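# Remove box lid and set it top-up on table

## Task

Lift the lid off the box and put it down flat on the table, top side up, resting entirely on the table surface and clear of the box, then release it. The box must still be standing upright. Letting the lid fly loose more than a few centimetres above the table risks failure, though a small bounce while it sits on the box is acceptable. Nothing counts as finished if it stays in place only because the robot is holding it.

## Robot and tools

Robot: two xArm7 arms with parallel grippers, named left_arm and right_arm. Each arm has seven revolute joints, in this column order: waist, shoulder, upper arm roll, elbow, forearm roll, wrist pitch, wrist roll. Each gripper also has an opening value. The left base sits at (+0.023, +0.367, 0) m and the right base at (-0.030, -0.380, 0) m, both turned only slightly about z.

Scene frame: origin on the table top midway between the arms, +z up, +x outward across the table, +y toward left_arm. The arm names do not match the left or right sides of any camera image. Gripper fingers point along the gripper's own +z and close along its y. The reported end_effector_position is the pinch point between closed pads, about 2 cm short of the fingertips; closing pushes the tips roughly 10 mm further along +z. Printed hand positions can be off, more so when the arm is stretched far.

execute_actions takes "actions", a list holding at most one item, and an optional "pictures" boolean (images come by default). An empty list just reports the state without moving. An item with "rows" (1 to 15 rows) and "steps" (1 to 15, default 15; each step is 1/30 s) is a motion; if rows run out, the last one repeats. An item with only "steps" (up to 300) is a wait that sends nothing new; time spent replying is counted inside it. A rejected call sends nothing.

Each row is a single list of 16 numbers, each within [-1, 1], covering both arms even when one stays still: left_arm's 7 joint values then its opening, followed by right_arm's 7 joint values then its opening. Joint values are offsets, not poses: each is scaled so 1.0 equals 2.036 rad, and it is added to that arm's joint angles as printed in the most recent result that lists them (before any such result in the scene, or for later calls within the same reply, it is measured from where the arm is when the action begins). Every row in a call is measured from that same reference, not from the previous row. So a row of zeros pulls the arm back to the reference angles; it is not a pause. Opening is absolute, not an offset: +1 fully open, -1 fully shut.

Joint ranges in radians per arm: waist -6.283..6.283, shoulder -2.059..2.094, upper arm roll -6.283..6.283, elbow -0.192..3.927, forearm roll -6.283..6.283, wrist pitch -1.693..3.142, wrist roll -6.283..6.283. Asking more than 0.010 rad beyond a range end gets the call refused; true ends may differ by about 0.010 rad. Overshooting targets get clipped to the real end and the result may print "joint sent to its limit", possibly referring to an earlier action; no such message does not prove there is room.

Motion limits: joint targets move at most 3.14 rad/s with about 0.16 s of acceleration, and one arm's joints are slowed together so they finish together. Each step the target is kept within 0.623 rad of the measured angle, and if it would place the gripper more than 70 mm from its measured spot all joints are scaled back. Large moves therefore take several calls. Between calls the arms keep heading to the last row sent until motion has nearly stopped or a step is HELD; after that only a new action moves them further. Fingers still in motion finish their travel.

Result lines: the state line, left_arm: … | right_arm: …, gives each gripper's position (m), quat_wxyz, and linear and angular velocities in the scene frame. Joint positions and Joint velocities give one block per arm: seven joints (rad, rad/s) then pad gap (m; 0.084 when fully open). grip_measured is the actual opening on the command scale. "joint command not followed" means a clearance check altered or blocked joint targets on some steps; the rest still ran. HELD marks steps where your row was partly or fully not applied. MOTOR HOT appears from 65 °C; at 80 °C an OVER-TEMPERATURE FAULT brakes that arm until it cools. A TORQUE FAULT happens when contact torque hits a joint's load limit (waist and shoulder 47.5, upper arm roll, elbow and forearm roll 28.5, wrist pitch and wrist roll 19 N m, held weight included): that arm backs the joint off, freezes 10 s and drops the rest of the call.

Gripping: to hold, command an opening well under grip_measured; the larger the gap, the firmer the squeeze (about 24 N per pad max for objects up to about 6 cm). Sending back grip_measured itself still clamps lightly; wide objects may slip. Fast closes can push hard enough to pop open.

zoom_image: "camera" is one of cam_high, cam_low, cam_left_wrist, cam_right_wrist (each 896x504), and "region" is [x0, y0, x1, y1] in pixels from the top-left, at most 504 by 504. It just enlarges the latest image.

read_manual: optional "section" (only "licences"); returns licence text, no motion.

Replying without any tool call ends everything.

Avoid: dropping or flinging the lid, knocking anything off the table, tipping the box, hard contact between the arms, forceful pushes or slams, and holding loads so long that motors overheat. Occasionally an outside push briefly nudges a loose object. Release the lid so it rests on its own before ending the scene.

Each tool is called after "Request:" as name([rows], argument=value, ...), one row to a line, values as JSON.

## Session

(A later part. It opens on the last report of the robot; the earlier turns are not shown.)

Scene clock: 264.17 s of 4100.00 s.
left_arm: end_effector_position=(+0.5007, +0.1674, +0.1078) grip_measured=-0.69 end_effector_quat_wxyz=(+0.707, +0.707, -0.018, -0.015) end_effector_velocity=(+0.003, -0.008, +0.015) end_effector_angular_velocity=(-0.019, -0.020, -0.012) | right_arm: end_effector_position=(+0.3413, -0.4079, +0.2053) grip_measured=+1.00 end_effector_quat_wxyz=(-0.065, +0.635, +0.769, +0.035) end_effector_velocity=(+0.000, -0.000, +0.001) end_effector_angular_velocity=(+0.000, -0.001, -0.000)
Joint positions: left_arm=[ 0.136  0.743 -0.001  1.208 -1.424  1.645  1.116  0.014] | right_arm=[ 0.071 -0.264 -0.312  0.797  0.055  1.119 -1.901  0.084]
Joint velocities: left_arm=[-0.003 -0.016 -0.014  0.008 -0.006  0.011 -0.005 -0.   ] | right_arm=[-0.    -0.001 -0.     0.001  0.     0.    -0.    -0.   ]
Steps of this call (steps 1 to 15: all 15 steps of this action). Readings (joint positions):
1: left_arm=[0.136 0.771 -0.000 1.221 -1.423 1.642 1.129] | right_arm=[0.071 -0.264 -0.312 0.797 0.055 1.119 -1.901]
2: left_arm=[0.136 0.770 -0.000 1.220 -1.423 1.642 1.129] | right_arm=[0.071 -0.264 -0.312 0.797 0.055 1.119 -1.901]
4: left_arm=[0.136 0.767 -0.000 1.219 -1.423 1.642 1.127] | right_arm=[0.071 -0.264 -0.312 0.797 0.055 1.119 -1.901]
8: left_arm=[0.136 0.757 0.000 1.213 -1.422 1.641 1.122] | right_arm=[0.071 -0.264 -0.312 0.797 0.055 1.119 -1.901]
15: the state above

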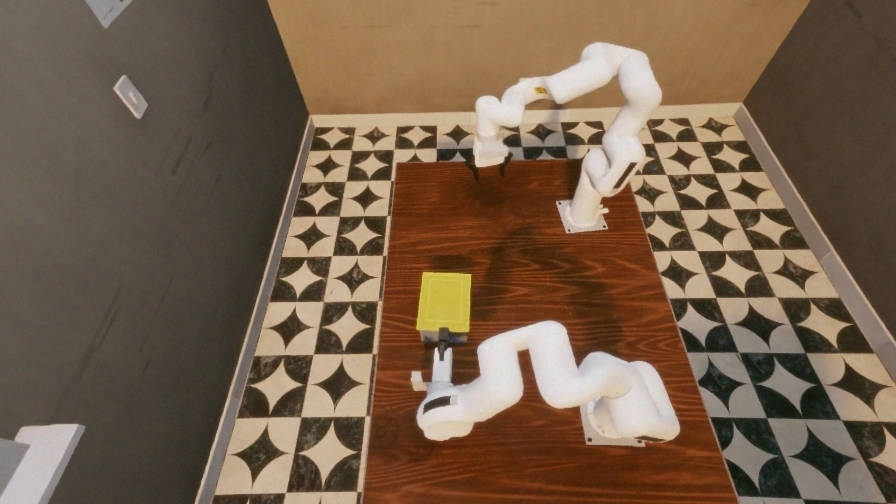

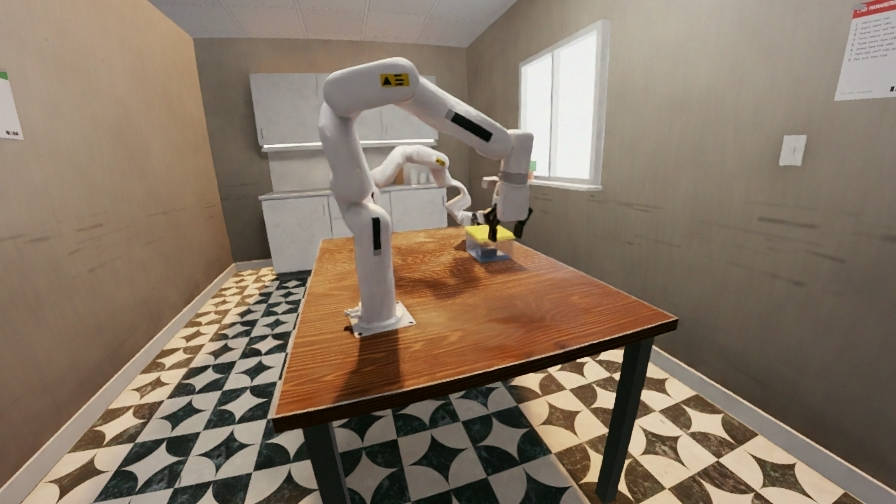

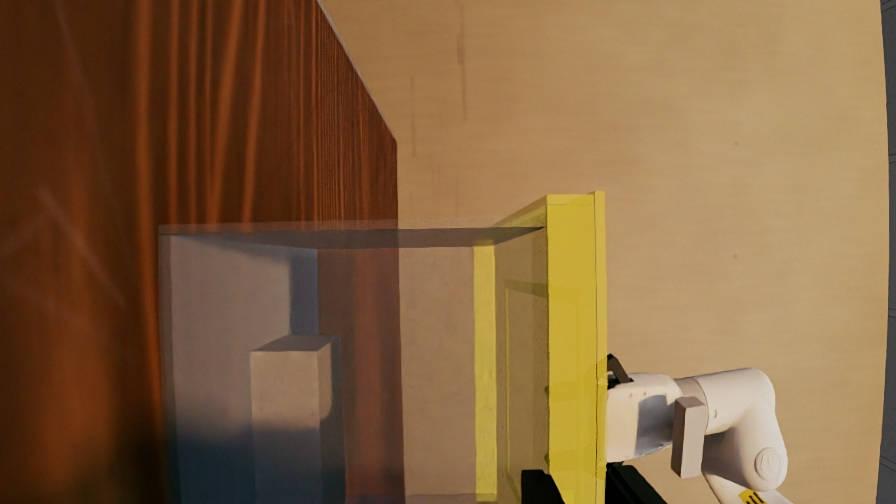

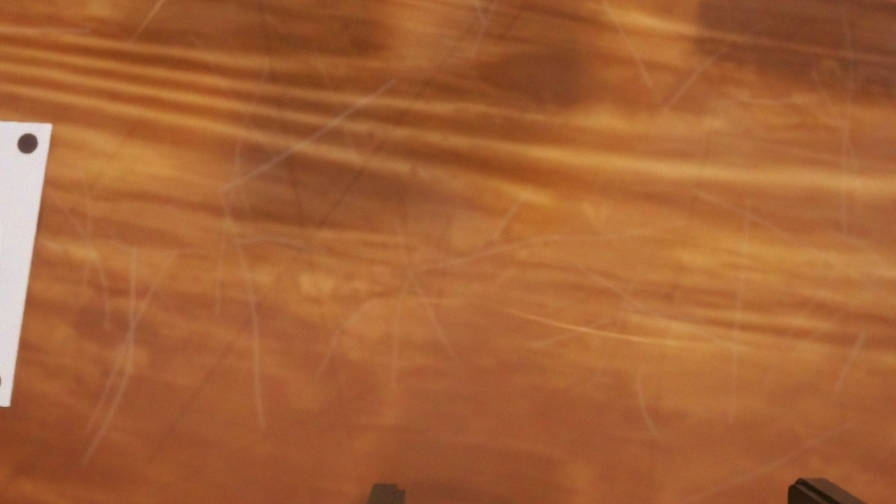

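Request:
execute_actions([
  {"rows": [[-0.0008,-0.0051,0,-0.0024,0.0012,-0.0036,-0.0029,-1,0,0,0,0,0,0,0,1],[-0.0015,-0.0102,0,-0.0047,0.0023,-0.0072,-0.0059,-1,0,0,0,0,0,0,0,1],[-0.0023,-0.0154,0,-0.0071,0.0035,-0.0108,-0.0088,-1,0,0,0,0,0,0,0,1],[-0.0031,-0.0205,0,-0.0094,0.0046,-0.0143,-0.0117,-1,0,0,0,0,0,0,0,1],[-0.0038,-0.0256,0,-0.0118,0.0058,-0.0179,-0.0147,-1,0,0,0,0,0,0,0,1],[-0.0046,-0.0307,0,-0.0141,0.0069,-0.0215,-0.0176,-1,0,0,0,0,0,0,0,1],[-0.0054,-0.0358,0,-0.0165,0.0081,-0.0251,-0.0205,-1,0,0,0,0,0,0,0,1],[-0.0061,-0.0409,0,-0.0188,0.0092,-0.0287,-0.0235,-1,0,0,0,0,0,0,0,1],[-0.0069,-0.0461,0,-0.0212,0.0104,-0.0323,-0.0264,-1,0,0,0,0,0,0,0,1],[-0.0077,-0.0512,0,-0.0235,0.0115,-0.0358,-0.0293,-1,0,0,0,0,0,0,0,1],[-0.0084,-0.0563,0,-0.0259,0.0127,-0.0394,-0.0323,-1,0,0,0,0,0,0,0,1],[-0.0092,-0.0614,0,-0.0282,0.0138,-0.043,-0.0352,-1,0,0,0,0,0,0,0,1]], "steps": 15},
], pictures=false)

Request:
execute_actions([
  {"steps": 10},
])

Scene clock: 308.13 s of 4100.00 s.
left_arm: end_effector_position=(+0.5006, +0.1657, +0.1283) grip_measured=-0.69 end_effector_quat_wxyz=(+0.673, +0.739, -0.018, -0.015) end_effector_velocity=(+0.003, -0.006, +0.034) end_effector_angular_velocity=(+0.110, -0.027, -0.001) | right_arm: end_effector_position=(+0.3413, -0.4079, +0.2053) grip_measured=+1.00 end_effector_quat_wxyz=(-0.065, +0.635, +0.769, +0.035) end_effector_velocity=(+0.000, +0.000, -0.000) end_effector_angular_velocity=(-0.000, -0.000, -0.000)
Joint positions: left_arm=[ 0.118  0.626 -0.001  1.155 -1.397  1.563  1.049  0.014] | right_arm=[ 0.071 -0.264 -0.312  0.797  0.055  1.119 -1.901  0.084]
Joint velocities: left_arm=[-0.025 -0.155 -0.007 -0.054  0.031 -0.098 -0.082  0.   ] | right_arm=[-0.     0.     0.001  0.     0.    -0.     0.     0.   ]
Steps of this call (steps 1 to 15: the robot went on to your last target; steps 16 to 90: nothing new was sent; then 40.47 s passed at rest; steps 91 to 105: all 15 steps of this action). Readings (joint positions):
91: left_arm=[0.136 0.743 -0.000 1.207 -1.424 1.644 1.115] | right_arm=[0.071 -0.264 -0.312 0.797 0.055 1.119 -1.901]
92: left_arm=[0.136 0.742 -0.000 1.206 -1.423 1.642 1.114] | right_arm=[0.071 -0.264 -0.312 0.797 0.055 1.119 -1.901]
94: left_arm=[0.134 0.731 -0.000 1.201 -1.421 1.635 1.108] | right_arm=[0.071 -0.264 -0.312 0.797 0.055 1.119 -1.901]
98: left_arm=[0.129 0.693 -0.000 1.185 -1.412 1.609 1.087] | right_arm=[0.071 -0.264 -0.312 0.797 0.055 1.119 -1.901]
105: the state above

Scene clock: 308.47 s of 4100.00 s.
left_arm: end_effector_position=(+0.5002, +0.1659, +0.1287) grip_measured=-0.69 end_effector_quat_wxyz=(+0.671, +0.741, -0.017, -0.016) end_effector_velocity=(+0.001, -0.000, +0.002) end_effector_angular_velocity=(+0.001, -0.003, +0.001) | right_arm: end_effector_position=(+0.3413, -0.4079, +0.2053) grip_measured=+1.00 end_effector_quat_wxyz=(-0.065, +0.635, +0.769, +0.035) end_effector_velocity=(+0.000, -0.000, +0.000) end_effector_angular_velocity=(-0.000, -0.001, -0.000)
Joint positions: left_arm=[ 0.117  0.619 -0.001  1.15  -1.396  1.557  1.044  0.014] | right_arm=[ 0.071 -0.264 -0.312  0.797  0.055  1.119 -1.901  0.084]
Joint velocities: left_arm=[-0.    -0.003 -0.     0.002 -0.    -0.001 -0.002  0.   ] | right_arm=[-0.     0.     0.     0.001  0.    -0.     0.     0.   ]
Steps of this call (steps 1 to 10: the robot went on to your last target). Readings (joint positions):
1: left_arm=[0.118 0.622 -0.001 1.153 -1.397 1.561 1.047] | right_arm=[0.071 -0.264 -0.312 0.797 0.055 1.119 -1.901]
2: left_arm=[0.117 0.620 -0.001 1.152 -1.396 1.559 1.046] | right_arm=[0.071 -0.264 -0.312 0.797 0.055 1.119 -1.901]
4: left_arm=[0.117 0.619 -0.001 1.151 -1.396 1.558 1.045] | right_arm=[0.071 -0.264 -0.312 0.797 0.055 1.119 -1.901]
8: left_arm=[0.117 0.619 -0.001 1.150 -1.396 1.557 1.044] | right_arm=[0.071 -0.264 -0.312 0.797 0.055 1.119 -1.901]
10: the state above

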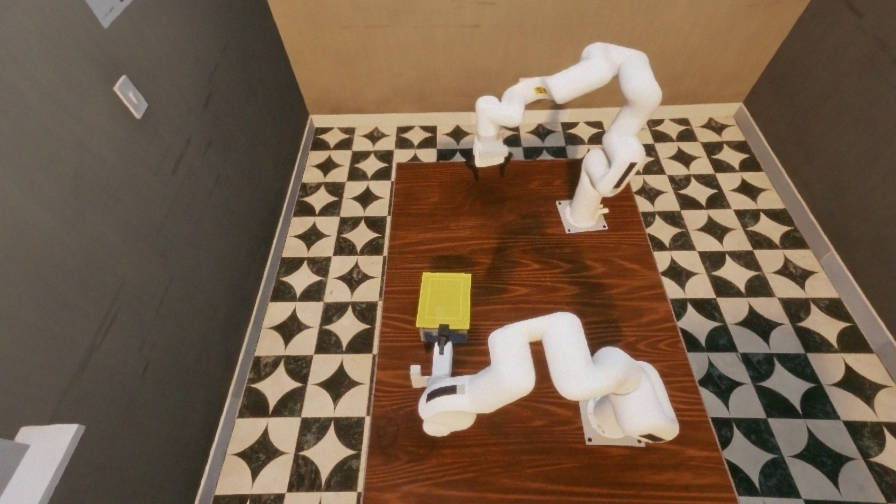

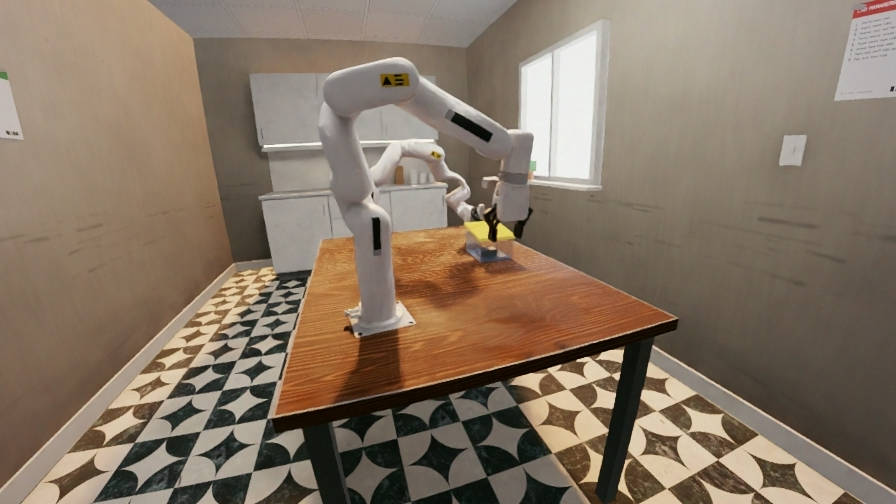

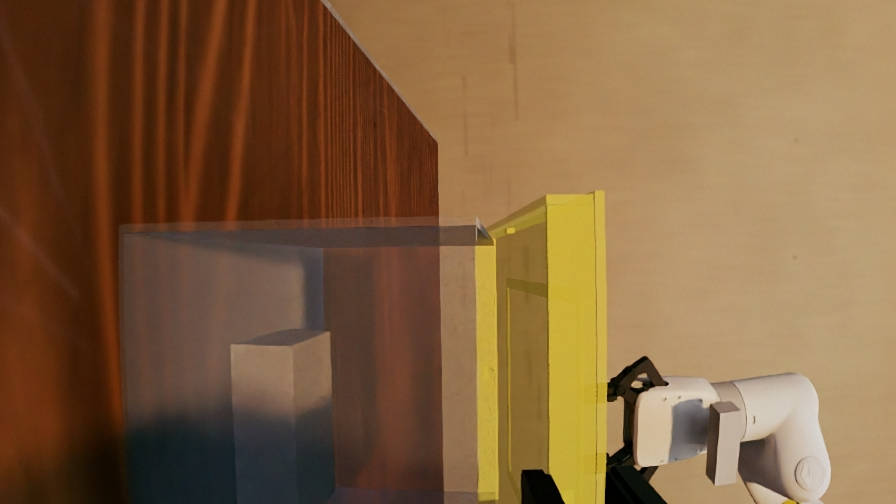

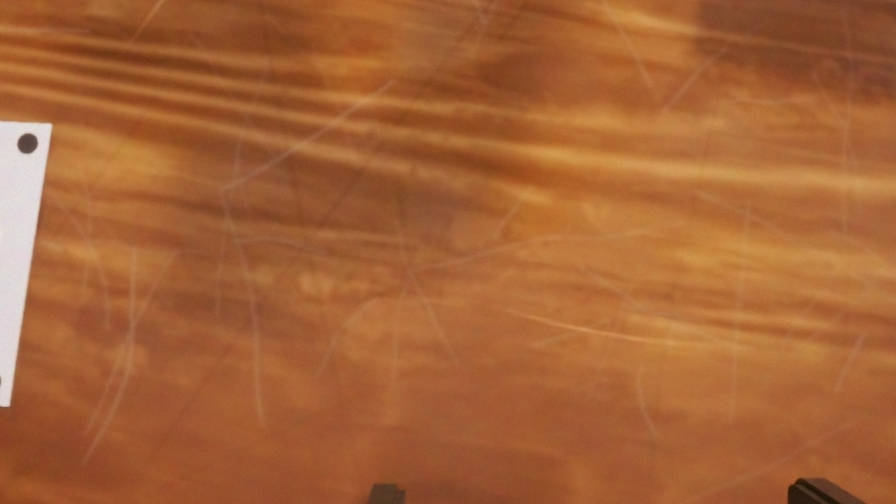

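Request:
execute_actions([
  {"rows": [[-0.0015,-0.0002,0,-0.0005,-0.0013,-0.0007,0,-1,0,0,0,0,0,0,0,1],[-0.0031,-0.0005,0,-0.001,-0.0027,-0.0015,0,-1,0,0,0,0,0,0,0,1],[-0.0031,-0.0005,0,-0.001,-0.0027,-0.0015,0,-1,0,0,0,0,0,0,0,1],[-0.0031,-0.0035,0,-0.0019,-0.0027,-0.0011,-0.0021,-1,0,0,0,0,0,0,0,1],[-0.0031,-0.0066,0,-0.0029,-0.0027,-0.0008,-0.0041,-1,0,0,0,0,0,0,0,1],[-0.0031,-0.0096,0,-0.0038,-0.0027,-0.0004,-0.0062,-1,0,0,0,0,0,0,0,1],[-0.0031,-0.0126,0,-0.0048,-0.0027,-0.0001,-0.0082,-1,0,0,0,0,0,0,0,1],[-0.0031,-0.0157,0,-0.0057,-0.0027,0.0003,-0.0103,-1,0,0,0,0,0,0,0,1],[-0.0031,-0.0187,0,-0.0066,-0.0027,0.0007,-0.0124,-1,0,0,0,0,0,0,0,1],[-0.0031,-0.0217,0,-0.0076,-0.0027,0.001,-0.0144,-1,0,0,0,0,0,0,0,1],[-0.0031,-0.0247,0,-0.0085,-0.0027,0.0014,-0.0165,-1,0,0,0,0,0,0,0,1],[-0.0031,-0.0278,0,-0.0095,-0.0027,0.0017,-0.0185,-1,0,0,0,0,0,0,0,1],[-0.0031,-0.0308,0,-0.0104,-0.0027,0.0021,-0.0206,-1,0,0,0,0,0,0,0,1]], "steps": 15},
], pictures=false)

Request:
execute_actions([
  {"steps": 10},
])

Scene clock: 333.10 s of 4100.00 s.
left_arm: end_effector_position=(+0.5005, +0.1626, +0.1507) grip_measured=-0.69 end_effector_quat_wxyz=(+0.671, +0.741, -0.017, -0.016) end_effector_velocity=(+0.001, -0.003, +0.058) end_effector_angular_velocity=(-0.002, -0.017, -0.004) | right_arm: end_effector_position=(+0.3413, -0.4079, +0.2053) grip_measured=+1.00 end_effector_quat_wxyz=(-0.065, +0.635, +0.769, +0.035) end_effector_velocity=(+0.000, -0.000, -0.000) end_effector_angular_velocity=(+0.000, -0.000, -0.001)
Joint positions: left_arm=[ 0.111  0.564 -0.     1.132 -1.401  1.561  1.008  0.014] | right_arm=[ 0.071 -0.264 -0.312  0.797  0.055  1.119 -1.901  0.084]
Joint velocities: left_arm=[-0.001 -0.138 -0.003 -0.035  0.     0.017 -0.086  0.   ] | right_arm=[ 0.     0.001 -0.     0.     0.    -0.     0.    -0.   ]
Steps of this call (steps 1 to 15: the robot went on to your last target; steps 16 to 90: nothing new was sent; then 21.13 s passed at rest; steps 91 to 105: all 15 steps of this action). Readings (joint positions):
91: left_arm=[0.117 0.618 -0.001 1.150 -1.396 1.557 1.044] | right_arm=[0.071 -0.264 -0.312 0.797 0.055 1.119 -1.901]
92: left_arm=[0.117 0.618 -0.000 1.150 -1.396 1.557 1.044] | right_arm=[0.071 -0.264 -0.312 0.797 0.055 1.119 -1.901]
94: left_arm=[0.114 0.618 0.000 1.149 -1.399 1.555 1.044] | right_arm=[0.071 -0.264 -0.312 0.797 0.055 1.119 -1.901]
98: left_arm=[0.111 0.605 -0.000 1.144 -1.401 1.556 1.035] | right_arm=[0.071 -0.264 -0.312 0.797 0.055 1.119 -1.901]
105: the state above

Scene clock: 333.43 s of 4100.00 s.
left_arm: end_effector_position=(+0.5001, +0.1624, +0.1534) grip_measured=-0.69 end_effector_quat_wxyz=(+0.671, +0.741, -0.016, -0.016) end_effector_velocity=(+0.001, -0.000, +0.002) end_effector_angular_velocity=(+0.000, -0.006, -0.000) | right_arm: end_effector_position=(+0.3413, -0.4079, +0.2053) grip_measured=+1.00 end_effector_quat_wxyz=(-0.065, +0.635, +0.769, +0.035) end_effector_velocity=(-0.000, -0.000, -0.000) end_effector_angular_velocity=(-0.000, +0.001, -0.000)
Joint positions: left_arm=[ 0.111  0.556 -0.001  1.129 -1.401  1.561  1.002  0.014] | right_arm=[ 0.071 -0.264 -0.312  0.797  0.055  1.119 -1.901  0.084]
Joint velocities: left_arm=[-0.    -0.004 -0.     0.002 -0.001 -0.     0.001  0.   ] | right_arm=[-0.  0. -0. -0. -0. -0.  0. -0.]
Steps of this call (steps 1 to 10: the robot went on to your last target). Readings (joint positions):
1: left_arm=[0.111 0.560 -0.001 1.131 -1.401 1.561 1.006] | right_arm=[0.071 -0.264 -0.312 0.797 0.055 1.119 -1.901]
2: left_arm=[0.111 0.558 -0.001 1.131 -1.401 1.561 1.004] | right_arm=[0.071 -0.264 -0.312 0.797 0.055 1.119 -1.901]
4: left_arm=[0.111 0.556 -0.001 1.130 -1.401 1.561 1.003] | right_arm=[0.071 -0.264 -0.312 0.797 0.055 1.119 -1.901]
8: left_arm=[0.111 0.557 -0.001 1.129 -1.401 1.561 1.002] | right_arm=[0.071 -0.264 -0.312 0.797 0.055 1.119 -1.901]
10: the state above

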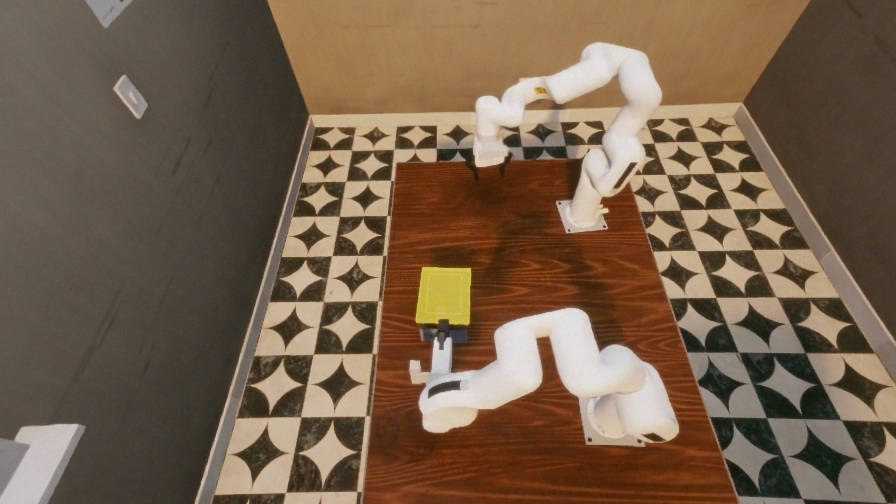

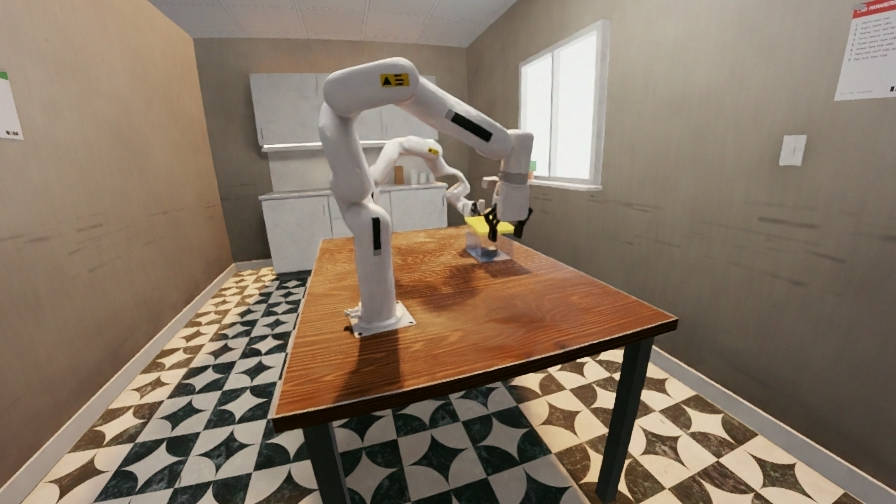

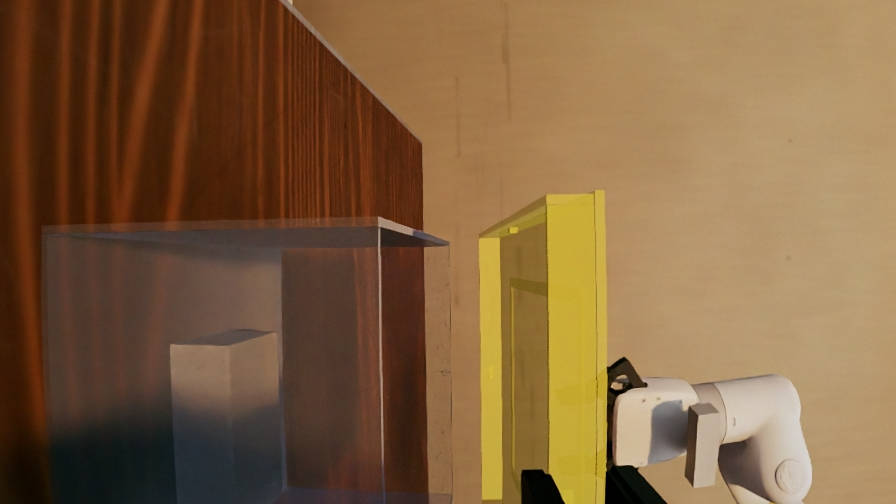

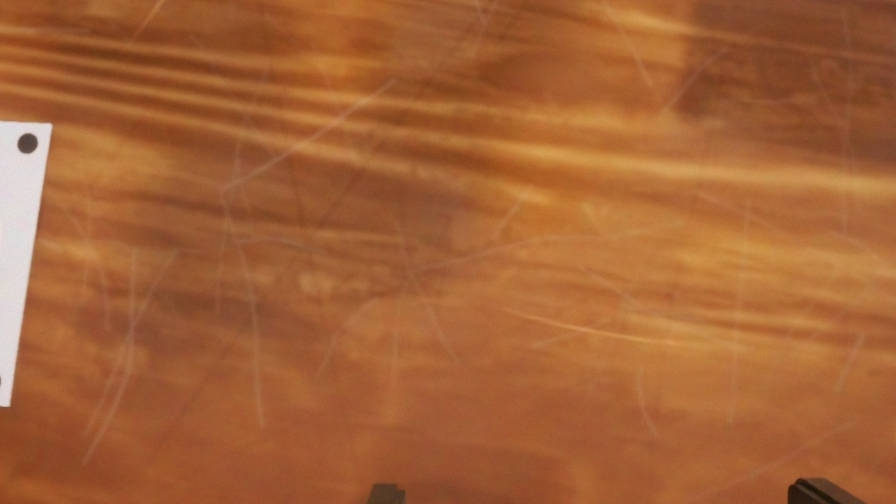

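Request:
execute_actions([
  {"rows": [[0,-0.002,0,-0.0031,0,-0.0002,0.0011,-1,0,0,0,0,0,0,0,1],[0,-0.006,0,-0.0094,0,-0.0006,0.0034,-1,0,0,0,0,0,0,0,1],[0,-0.012,0,-0.0189,0,-0.0011,0.0069,-1,0,0,0,0,0,0,0,1],[0,-0.02,0,-0.0315,0,-0.0019,0.0114,-1,0,0,0,0,0,0,0,1],[0,-0.03,0,-0.0472,-0.0005,-0.0029,0.0172,-1,0,0,0,0,0,0,0,1],[0,-0.041,0,-0.0646,-0.0007,-0.0039,0.0234,-1,0,0,0,0,0,0,0,1],[0,-0.052,0,-0.0819,-0.0009,-0.005,0.0297,-1,0,0,0,0,0,0,0,1],[0,-0.063,0,-0.0992,-0.0011,-0.006,0.036,-1,0,0,0,0,0,0,0,1],[0,-0.074,0,-0.1165,-0.0013,-0.007,0.0423,-1,0,0,0,0,0,0,0,1],[0,-0.084,0,-0.1323,-0.0014,-0.008,0.048,-1,0,0,0,0,0,0,0,1],[0,-0.093,0,-0.1464,-0.0016,-0.0089,0.0532,-1,0,0,0,0,0,0,0,1],[0,-0.1,0,-0.1575,-0.0017,-0.0095,0.0572,-1,0,0,0,0,0,0,0,1],[0,-0.105,0,-0.1653,-0.0018,-0.01,0.06,-1,0,0,0,0,0,0,0,1],[0,-0.108,0,-0.17,-0.0018,-0.0103,0.0617,-1,0,0,0,0,0,0,0,1],[0,-0.1087,0,-0.1712,-0.0018,-0.0104,0.0622,-1,0,0,0,0,0,0,0,1]], "steps": 15},
], pictures=false)

Request:
execute_actions([
  {"steps": 8},
], pictures=false)

Request:
execute_actions([
  {"rows": [[0,-0.002,0,-0.0031,0,-0.0002,0.0011,-1,0,0,0,0,0,0,0,1],[0,-0.006,0,-0.0094,0,-0.0006,0.0034,-1,0,0,0,0,0,0,0,1],[0,-0.012,0,-0.0189,0,-0.0011,0.0069,-1,0,0,0,0,0,0,0,1],[0,-0.02,0,-0.0315,0,-0.0019,0.0114,-1,0,0,0,0,0,0,0,1],[0,-0.03,0,-0.0472,-0.0005,-0.0029,0.0172,-1,0,0,0,0,0,0,0,1],[0,-0.041,0,-0.0646,-0.0007,-0.0039,0.0234,-1,0,0,0,0,0,0,0,1],[0,-0.052,0,-0.0819,-0.0009,-0.005,0.0297,-1,0,0,0,0,0,0,0,1],[0,-0.063,0,-0.0992,-0.0011,-0.006,0.036,-1,0,0,0,0,0,0,0,1],[0,-0.074,0,-0.1165,-0.0013,-0.007,0.0423,-1,0,0,0,0,0,0,0,1],[0,-0.084,0,-0.1323,-0.0014,-0.008,0.048,-1,0,0,0,0,0,0,0,1],[0,-0.093,0,-0.1464,-0.0016,-0.0089,0.0532,-1,0,0,0,0,0,0,0,1],[0,-0.1,0,-0.1575,-0.0017,-0.0095,0.0572,-1,0,0,0,0,0,0,0,1],[0,-0.105,0,-0.1653,-0.0018,-0.01,0.06,-1,0,0,0,0,0,0,0,1],[0,-0.108,0,-0.17,-0.0018,-0.0103,0.0617,-1,0,0,0,0,0,0,0,1],[0,-0.1087,0,-0.1712,-0.0018,-0.0104,0.0622,-1,0,0,0,0,0,0,0,1]], "steps": 15},
], pictures=false)

Request:
execute_actions([
  {"steps": 10},
])

Scene clock: 389.20 s of 4100.00 s.
left_arm: end_effector_position=(+0.4199, +0.1561, +0.1575) grip_measured=-0.69 end_effector_quat_wxyz=(+0.671, +0.741, -0.016, -0.016) end_effector_velocity=(-0.202, -0.017, +0.002) end_effector_angular_velocity=(-0.000, +0.008, -0.006) | right_arm: end_effector_position=(+0.3413, -0.4079, +0.2053) grip_measured=+1.00 end_effector_quat_wxyz=(-0.065, +0.635, +0.769, +0.035) end_effector_velocity=(+0.000, +0.000, +0.001) end_effector_angular_velocity=(+0.000, -0.002, +0.000)
Joint positions: left_arm=[ 0.111  0.367 -0.001  0.831 -1.404  1.544  1.11   0.014] | right_arm=[ 0.071 -0.264 -0.312  0.797  0.055  1.119 -1.901  0.084]
Joint velocities: left_arm=[-0.001 -0.446 -0.003 -0.706 -0.004 -0.042  0.249  0.   ] | right_arm=[ 0.    -0.     0.     0.001  0.     0.     0.     0.   ]
Steps of this call (steps 1 to 15: the robot went on to your last target; steps 16 to 90: nothing new was sent; then 52.27 s passed at rest; steps 91 to 105: all 15 steps of this action). Readings (joint positions):
91: left_arm=[0.111 0.556 -0.001 1.129 -1.401 1.561 1.002] | right_arm=[0.071 -0.264 -0.312 0.797 0.055 1.119 -1.901]
92: left_arm=[0.111 0.555 -0.001 1.128 -1.401 1.561 1.003] | right_arm=[0.071 -0.264 -0.312 0.797 0.055 1.119 -1.901]
94: left_arm=[0.111 0.549 -0.000 1.117 -1.401 1.560 1.007] | right_arm=[0.071 -0.264 -0.312 0.797 0.055 1.119 -1.901]
98: left_arm=[0.111 0.502 -0.000 1.043 -1.402 1.556 1.034] | right_arm=[0.071 -0.264 -0.312 0.797 0.055 1.119 -1.901]
105: the state above

Scene clock: 389.47 s of 4100.00 s.
left_arm: end_effector_position=(+0.4065, +0.1555, +0.1576) grip_measured=-0.69 end_effector_quat_wxyz=(+0.671, +0.741, -0.017, -0.015) end_effector_velocity=(-0.002, +0.000, +0.000) end_effector_angular_velocity=(+0.001, -0.001, +0.000) | right_arm: end_effector_position=(+0.3413, -0.4079, +0.2053) grip_measured=+1.00 end_effector_quat_wxyz=(-0.065, +0.635, +0.769, +0.035) end_effector_velocity=(+0.000, +0.000, -0.000) end_effector_angular_velocity=(-0.000, +0.000, -0.000)
Joint positions: left_arm=[ 0.111  0.336 -0.     0.782 -1.405  1.54   1.129  0.014] | right_arm=[ 0.071 -0.264 -0.312  0.797  0.055  1.119 -1.901  0.084]
Joint velocities: left_arm=[ 0.001 -0.005  0.    -0.007  0.    -0.001  0.003  0.   ] | right_arm=[ 0.     0.001  0.     0.001 -0.    -0.     0.    -0.   ]
Steps of this call (steps 1 to 8: the robot went on to your last target). Readings (joint positions):
1: left_arm=[0.111 0.354 -0.001 0.810 -1.404 1.543 1.117] | right_arm=[0.071 -0.264 -0.312 0.797 0.055 1.119 -1.901]
2: left_arm=[0.111 0.346 -0.001 0.796 -1.404 1.542 1.122] | right_arm=[0.071 -0.264 -0.312 0.797 0.055 1.119 -1.901]
4: left_arm=[0.111 0.338 -0.001 0.785 -1.404 1.541 1.127] | right_arm=[0.071 -0.264 -0.312 0.797 0.055 1.119 -1.901]
8: the state above

Scene clock: 389.97 s of 4100.00 s.
left_arm: end_effector_position=(+0.3159, +0.1484, +0.1551) grip_measured=-0.69 end_effector_quat_wxyz=(+0.671, +0.741, -0.017, -0.016) end_effector_velocity=(-0.224, -0.018, -0.013) end_effector_angular_velocity=(+0.002, +0.006, -0.012) | right_arm: end_effector_position=(+0.3413, -0.4079, +0.2053) grip_measured=+1.00 end_effector_quat_wxyz=(-0.065, +0.635, +0.769, +0.035) end_effector_velocity=(-0.000, -0.000, -0.000) end_effector_angular_velocity=(+0.000, +0.001, -0.001)
Joint positions: left_arm=[ 0.111  0.147 -0.001  0.483 -1.408  1.522  1.236  0.014] | right_arm=[ 0.071 -0.264 -0.312  0.797  0.055  1.119 -1.901  0.084]
Joint velocities: left_arm=[-0.002 -0.448 -0.003 -0.707 -0.004 -0.042  0.25  -0.   ] | right_arm=[-0.    -0.    -0.    -0.001 -0.    -0.     0.     0.   ]
Steps of this call (steps 1 to 15: all 15 steps of this action). Readings (joint positions):
1: left_arm=[0.111 0.336 -0.000 0.782 -1.405 1.540 1.129] | right_arm=[0.071 -0.264 -0.312 0.797 0.055 1.119 -1.901]
2: left_arm=[0.111 0.335 -0.000 0.781 -1.405 1.540 1.129] | right_arm=[0.071 -0.264 -0.312 0.797 0.055 1.119 -1.901]
4: left_arm=[0.111 0.328 -0.000 0.771 -1.405 1.539 1.133] | right_arm=[0.071 -0.264 -0.312 0.797 0.055 1.119 -1.901]
8: left_arm=[0.111 0.281 -0.000 0.696 -1.406 1.535 1.160] | right_arm=[0.071 -0.264 -0.312 0.797 0.055 1.119 -1.901]
15: the state above

Scene clock: 390.30 s of 4100.00 s.
left_arm: end_effector_position=(+0.3012, +0.1475, +0.1543) grip_measured=-0.69 end_effector_quat_wxyz=(+0.671, +0.741, -0.018, -0.015) end_effector_velocity=(-0.004, -0.001, -0.001) end_effector_angular_velocity=(-0.000, +0.004, -0.003) | right_arm: end_effector_position=(+0.3413, -0.4079, +0.2053) grip_measured=+1.00 end_effector_quat_wxyz=(-0.065, +0.635, +0.769, +0.035) end_effector_velocity=(+0.000, +0.000, +0.000) end_effector_angular_velocity=(+0.000, -0.001, +0.000)
Joint positions: left_arm=[ 0.111  0.115 -0.     0.435 -1.409  1.519  1.255  0.014] | right_arm=[ 0.071 -0.264 -0.312  0.797  0.055  1.119 -1.901  0.084]
Joint velocities: left_arm=[-0.    -0.003 -0.001 -0.009  0.001 -0.     0.002  0.   ] | right_arm=[ 0.    -0.001  0.     0.     0.     0.    -0.    -0.   ]
Steps of this call (steps 1 to 10: the robot went on to your last target). Readings (joint positions):
1: left_arm=[0.111 0.134 -0.001 0.463 -1.408 1.521 1.243] | right_arm=[0.071 -0.264 -0.312 0.797 0.055 1.119 -1.901]
2: left_arm=[0.111 0.125 -0.001 0.449 -1.408 1.520 1.248] | right_arm=[0.071 -0.264 -0.312 0.797 0.055 1.119 -1.901]
4: left_arm=[0.111 0.118 -0.001 0.438 -1.408 1.519 1.253] | right_arm=[0.071 -0.264 -0.312 0.797 0.055 1.119 -1.901]
8: left_arm=[0.111 0.115 -0.000 0.436 -1.409 1.519 1.255] | right_arm=[0.071 -0.264 -0.312 0.797 0.055 1.119 -1.901]
10: the state above

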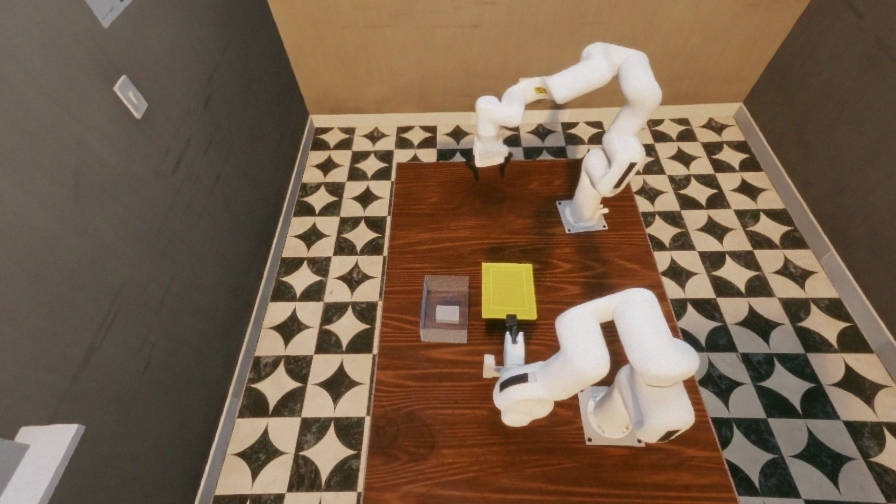

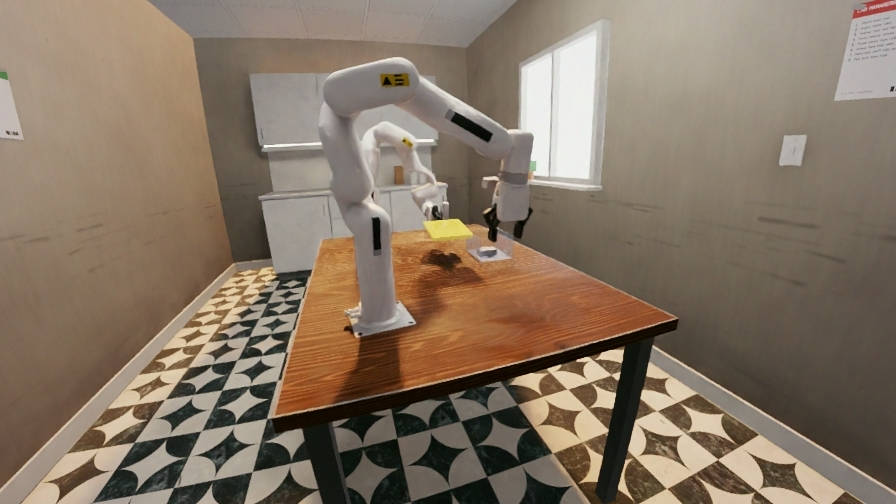

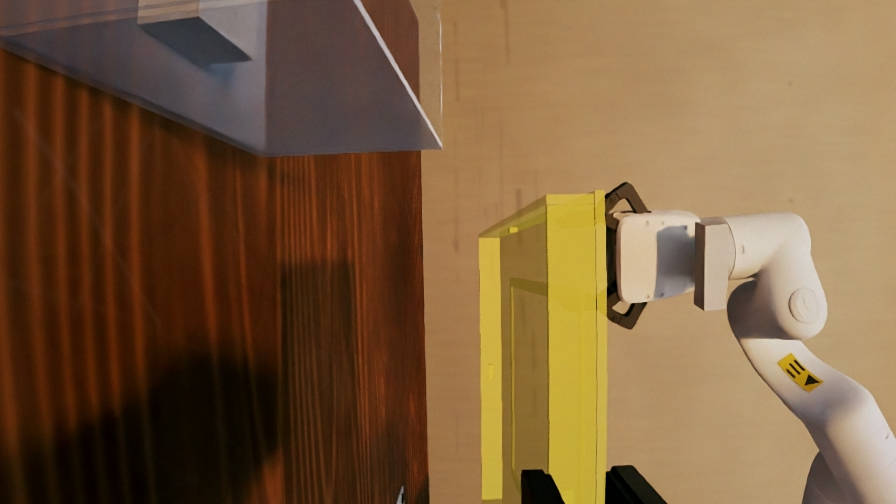

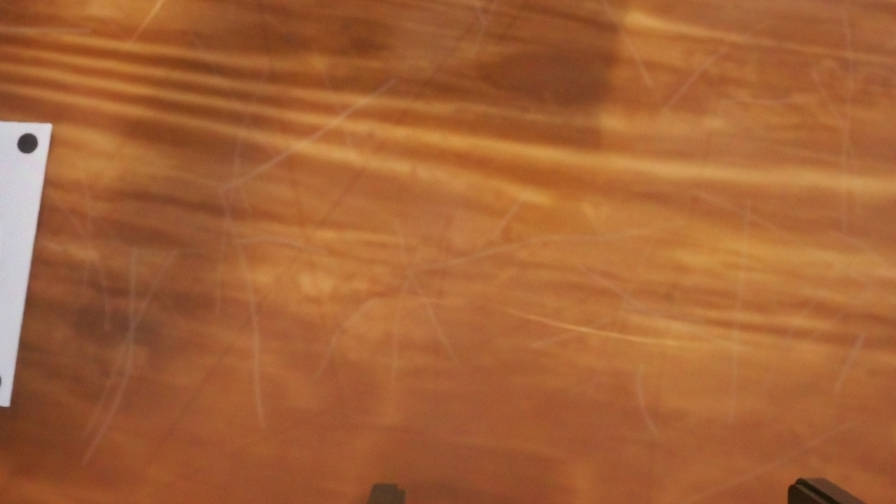

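Request:
execute_actions([
  {"rows": [[0,0.0025,0,0.0008,0,-0.0012,0.0017,-1,0,0,0,0,0,0,0,1],[0,0.0077,0,0.0023,0,-0.0035,0.0052,-1,0,0,0,0,0,0,0,1],[0,0.0154,0,0.0046,0,-0.007,0.0105,-1,0,0,0,0,0,0,0,1],[0,0.0252,0,0.0076,0,-0.0115,0.0172,-1,0,0,0,0,0,0,0,1],[0,0.0392,0,0.0118,0,-0.0179,0.0267,-1,0,0,0,0,0,0,0,1],[0,0.0532,0,0.016,0,-0.0243,0.0362,-1,0,0,0,0,0,0,0,1],[0,0.0672,0,0.0203,0,-0.0307,0.0457,-1,0,0,0,0,0,0,0,1],[0,0.0812,0,0.0245,0,-0.0371,0.0553,-1,0,0,0,0,0,0,0,1],[0,0.0952,0,0.0287,0,-0.0435,0.0648,-1,0,0,0,0,0,0,0,1],[0,0.1078,0,0.0325,0,-0.0493,0.0734,-1,0,0,0,0,0,0,0,1],[0,0.1197,0,0.0361,0,-0.0547,0.0815,-1,0,0,0,0,0,0,0,1],[0,0.1288,0,0.0388,0,-0.0589,0.0877,-1,0,0,0,0,0,0,0,1],[0,0.1351,0,0.0407,0,-0.0618,0.092,-1,0,0,0,0,0,0,0,1],[0,0.1386,0,0.0418,0,-0.0634,0.0943,-1,0,0,0,0,0,0,0,1],[0,0.14,0,0.0422,0,-0.064,0.0953,-1,0,0,0,0,0,0,0,1]], "steps": 15},
], pictures=false)

Request:
execute_actions([
  {"steps": 12},
])

Scene clock: 405.83 s of 4100.00 s.
left_arm: end_effector_position=(+0.3019, +0.1591, +0.0745) grip_measured=-0.69 end_effector_quat_wxyz=(+0.638, +0.770, -0.016, -0.015) end_effector_velocity=(-0.026, +0.027, -0.184) end_effector_angular_velocity=(+0.193, +0.018, -0.031) | right_arm: end_effector_position=(+0.3413, -0.4079, +0.2053) grip_measured=+1.00 end_effector_quat_wxyz=(-0.065, +0.635, +0.769, +0.035) end_effector_velocity=(+0.000, -0.000, +0.001) end_effector_angular_velocity=(-0.000, -0.002, -0.000)
Joint positions: left_arm=[ 0.111  0.362  0.     0.509 -1.409  1.407  1.422  0.014] | right_arm=[ 0.071 -0.264 -0.312  0.797  0.055  1.119 -1.901  0.084]
Joint velocities: left_arm=[ 0.     0.553  0.002  0.155  0.    -0.248  0.368  0.   ] | right_arm=[-0.    -0.    -0.     0.001 -0.     0.     0.     0.   ]
Steps of this call (steps 1 to 30: the robot went on to your last target; steps 31 to 90: nothing new was sent; then 12.03 s passed at rest; steps 91 to 105: all 15 steps of this action). Readings (joint positions):
91: left_arm=[0.111 0.115 -0.000 0.434 -1.408 1.519 1.255] | right_arm=[0.071 -0.264 -0.312 0.797 0.055 1.119 -1.901]
92: left_arm=[0.111 0.116 -0.000 0.434 -1.408 1.518 1.256] | right_arm=[0.071 -0.264 -0.312 0.797 0.055 1.119 -1.901]
94: left_arm=[0.111 0.125 -0.000 0.438 -1.409 1.514 1.263] | right_arm=[0.071 -0.264 -0.312 0.797 0.055 1.119 -1.901]
98: left_arm=[0.111 0.188 -0.000 0.458 -1.409 1.485 1.305] | right_arm=[0.071 -0.264 -0.312 0.797 0.055 1.119 -1.901]
105: the state above

Scene clock: 406.23 s of 4100.00 s.
left_arm: end_effector_position=(+0.3007, +0.1610, +0.0620) grip_measured=-0.69 end_effector_quat_wxyz=(+0.633, +0.774, -0.018, -0.014) end_effector_velocity=(-0.001, +0.000, -0.001) end_effector_angular_velocity=(+0.001, +0.002, -0.001) | right_arm: end_effector_position=(+0.3413, -0.4079, +0.2053) grip_measured=+1.00 end_effector_quat_wxyz=(-0.065, +0.635, +0.769, +0.035) end_effector_velocity=(-0.000, +0.000, +0.001) end_effector_angular_velocity=(+0.001, -0.001, +0.000)
Joint positions: left_arm=[ 0.111  0.399 -0.     0.521 -1.409  1.389  1.449  0.014] | right_arm=[ 0.071 -0.264 -0.312  0.797  0.055  1.119 -1.901  0.084]
Joint velocities: left_arm=[-0.     0.003  0.001 -0.001  0.001 -0.001  0.002 -0.   ] | right_arm=[ 0.    -0.002 -0.    -0.     0.     0.001 -0.    -0.   ]
Steps of this call (steps 1 to 12: the robot went on to your last target). Readings (joint positions):
1: left_arm=[0.111 0.378 0.000 0.513 -1.409 1.400 1.432] | right_arm=[0.071 -0.264 -0.312 0.797 0.055 1.119 -1.901]
2: left_arm=[0.111 0.389 0.000 0.516 -1.409 1.395 1.439] | right_arm=[0.071 -0.264 -0.312 0.797 0.055 1.119 -1.901]
4: left_arm=[0.111 0.397 0.000 0.519 -1.409 1.391 1.446] | right_arm=[0.071 -0.264 -0.312 0.797 0.055 1.119 -1.901]
8: left_arm=[0.111 0.399 -0.000 0.521 -1.409 1.389 1.449] | right_arm=[0.071 -0.264 -0.312 0.797 0.055 1.119 -1.901]
12: the state above

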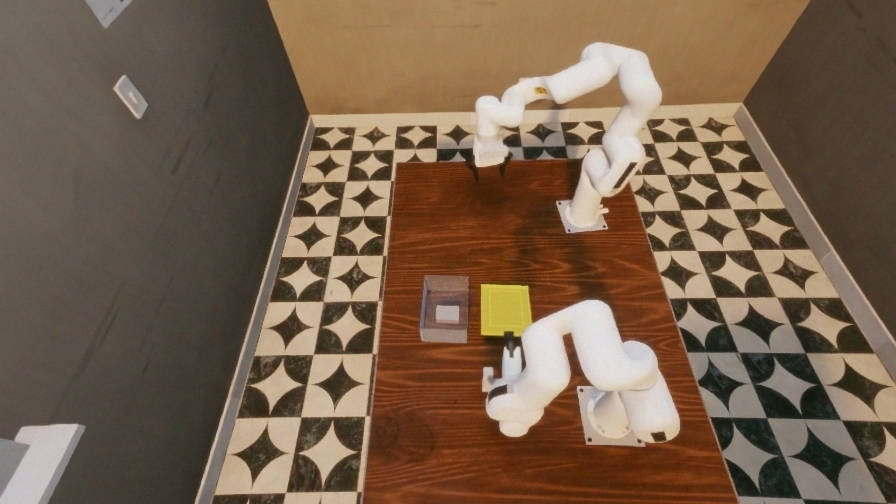

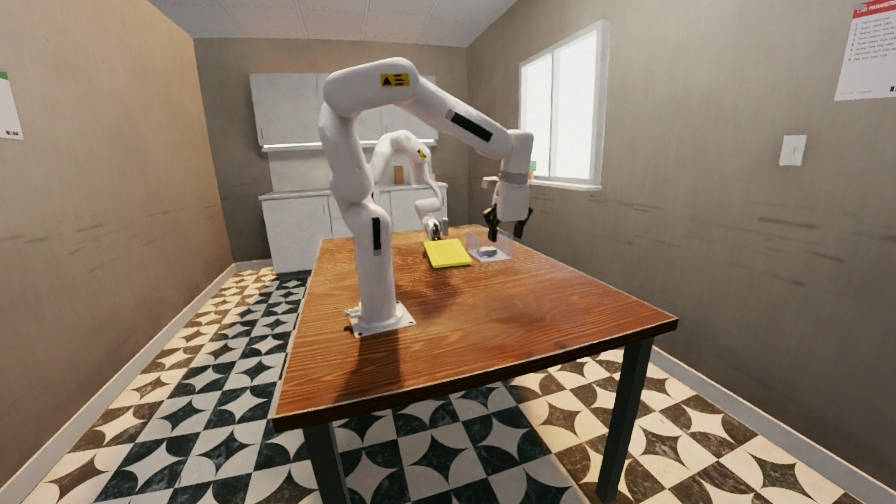

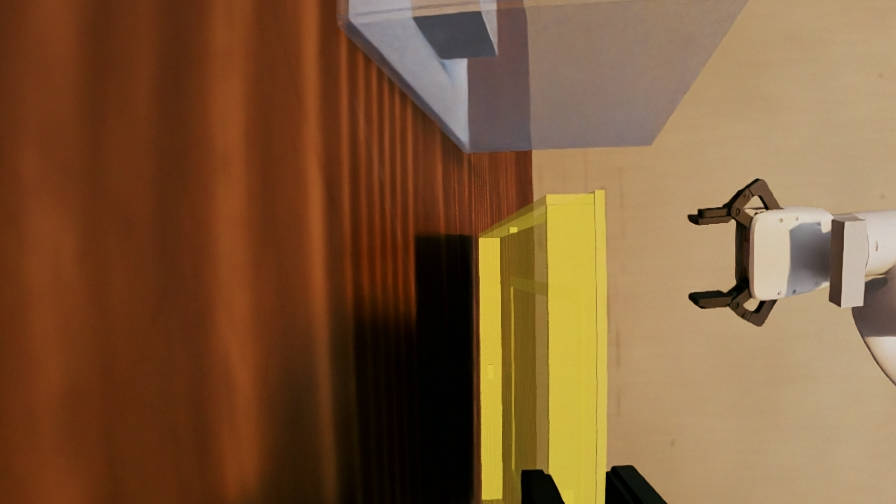

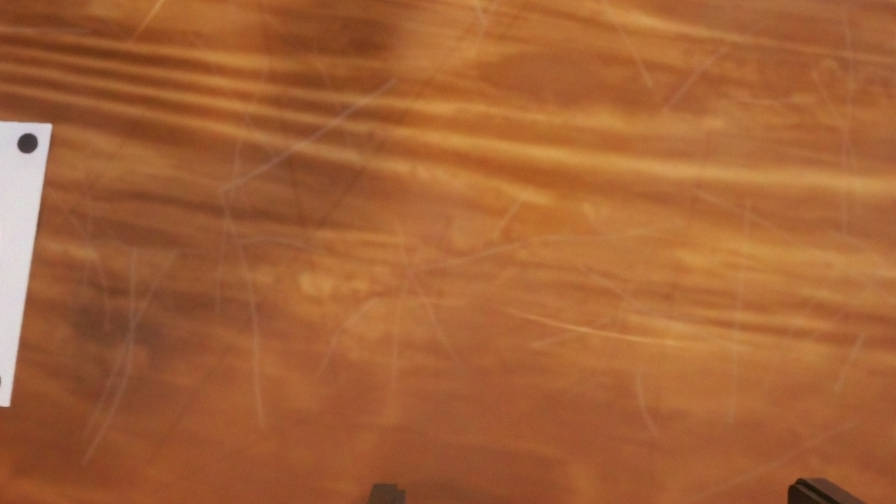

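Request:
execute_actions([
  {"rows": [[0,0.002,0,0.0008,-0.0002,-0.0002,0.0012,-1,0,0,0,0,0,0,0,1],[0,0.0045,0,0.0017,-0.0005,-0.0004,0.0027,-1,0,0,0,0,0,0,0,1],[0,0.007,0,0.0027,-0.0008,-0.0007,0.0043,-1,0,0,0,0,0,0,0,1],[0,0.0095,0,0.0036,-0.001,-0.0009,0.0058,-1,0,0,0,0,0,0,0,1],[0,0.012,0,0.0046,-0.0013,-0.0012,0.0073,-1,0,0,0,0,0,0,0,1],[0,0.0145,0,0.0056,-0.0016,-0.0014,0.0088,-1,0,0,0,0,0,0,0,1],[0,0.0164,0,0.0063,-0.0018,-0.0016,0.01,-1,0,0,0,0,0,0,0,1]], "steps": 12},
])

Scene clock: 419.30 s of 4100.00 s.
left_arm: end_effector_position=(+0.3005, +0.1611, +0.0542) grip_measured=-0.69 end_effector_quat_wxyz=(+0.633, +0.774, -0.018, -0.015) end_effector_velocity=(+0.001, -0.000, -0.003) end_effector_angular_velocity=(-0.001, -0.005, -0.001) | right_arm: end_effector_position=(+0.3413, -0.4079, +0.2053) grip_measured=+1.00 end_effector_quat_wxyz=(-0.065, +0.635, +0.769, +0.035) end_effector_velocity=(-0.001, -0.000, -0.001) end_effector_angular_velocity=(-0.000, +0.003, -0.000)
Joint positions: left_arm=[ 0.111  0.432 -0.     0.534 -1.412  1.386  1.469  0.014] | right_arm=[ 0.071 -0.264 -0.312  0.797  0.055  1.119 -1.901  0.084]
Joint velocities: left_arm=[-0.     0.016 -0.001  0.008 -0.002 -0.001  0.013 -0.   ] | right_arm=[-0.     0.001 -0.    -0.002 -0.     0.     0.     0.   ]
Steps of this call (steps 1 to 30: the robot went on to your last target; steps 31 to 90: nothing new was sent; then 9.67 s passed at rest; steps 91 to 102: all 12 steps of this action). Readings (joint positions):
91: left_arm=[0.111 0.400 -0.000 0.521 -1.409 1.389 1.449] | right_arm=[0.071 -0.264 -0.312 0.797 0.055 1.119 -1.901]
92: left_arm=[0.111 0.401 -0.000 0.522 -1.409 1.389 1.450] | right_arm=[0.071 -0.264 -0.312 0.797 0.055 1.119 -1.901]
94: left_arm=[0.111 0.406 -0.000 0.524 -1.409 1.388 1.453] | right_arm=[0.071 -0.264 -0.312 0.797 0.055 1.119 -1.901]
98: left_arm=[0.111 0.423 -0.000 0.530 -1.411 1.386 1.463] | right_arm=[0.071 -0.264 -0.312 0.797 0.055 1.119 -1.901]
102: the state above

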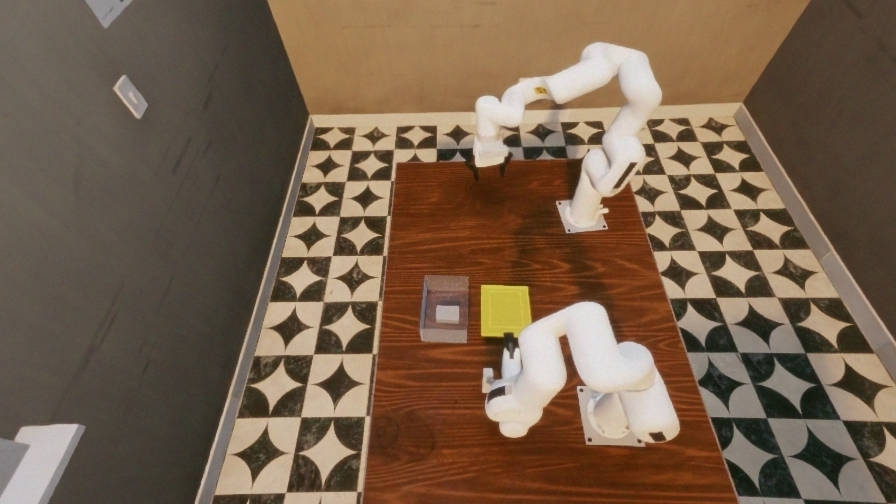

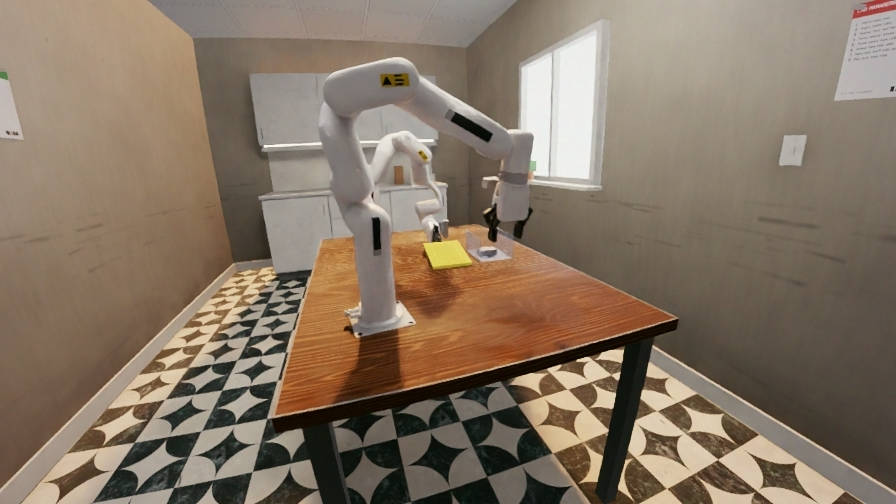

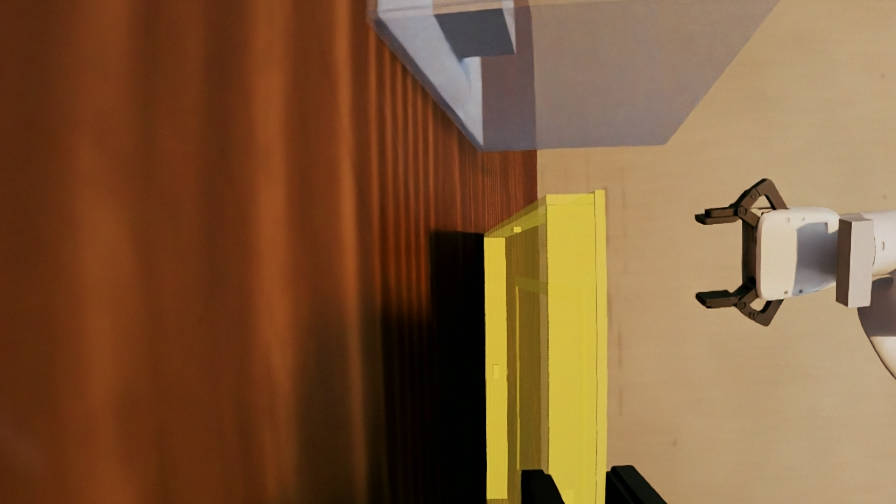

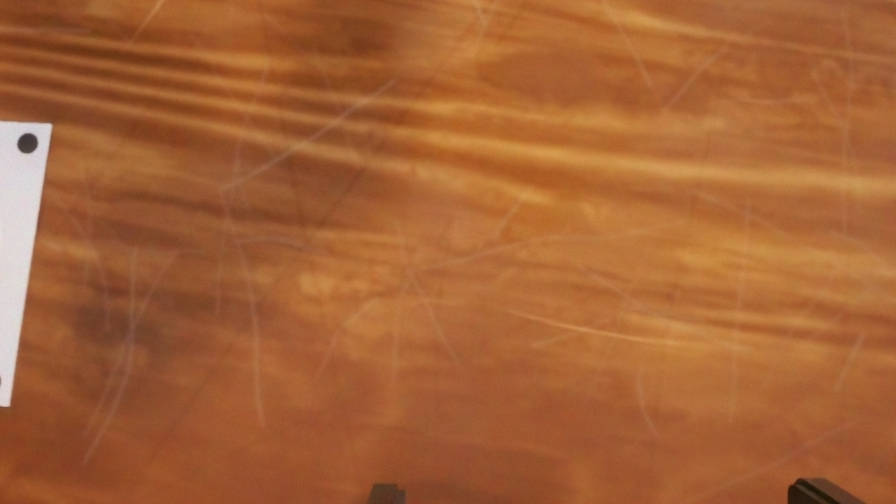

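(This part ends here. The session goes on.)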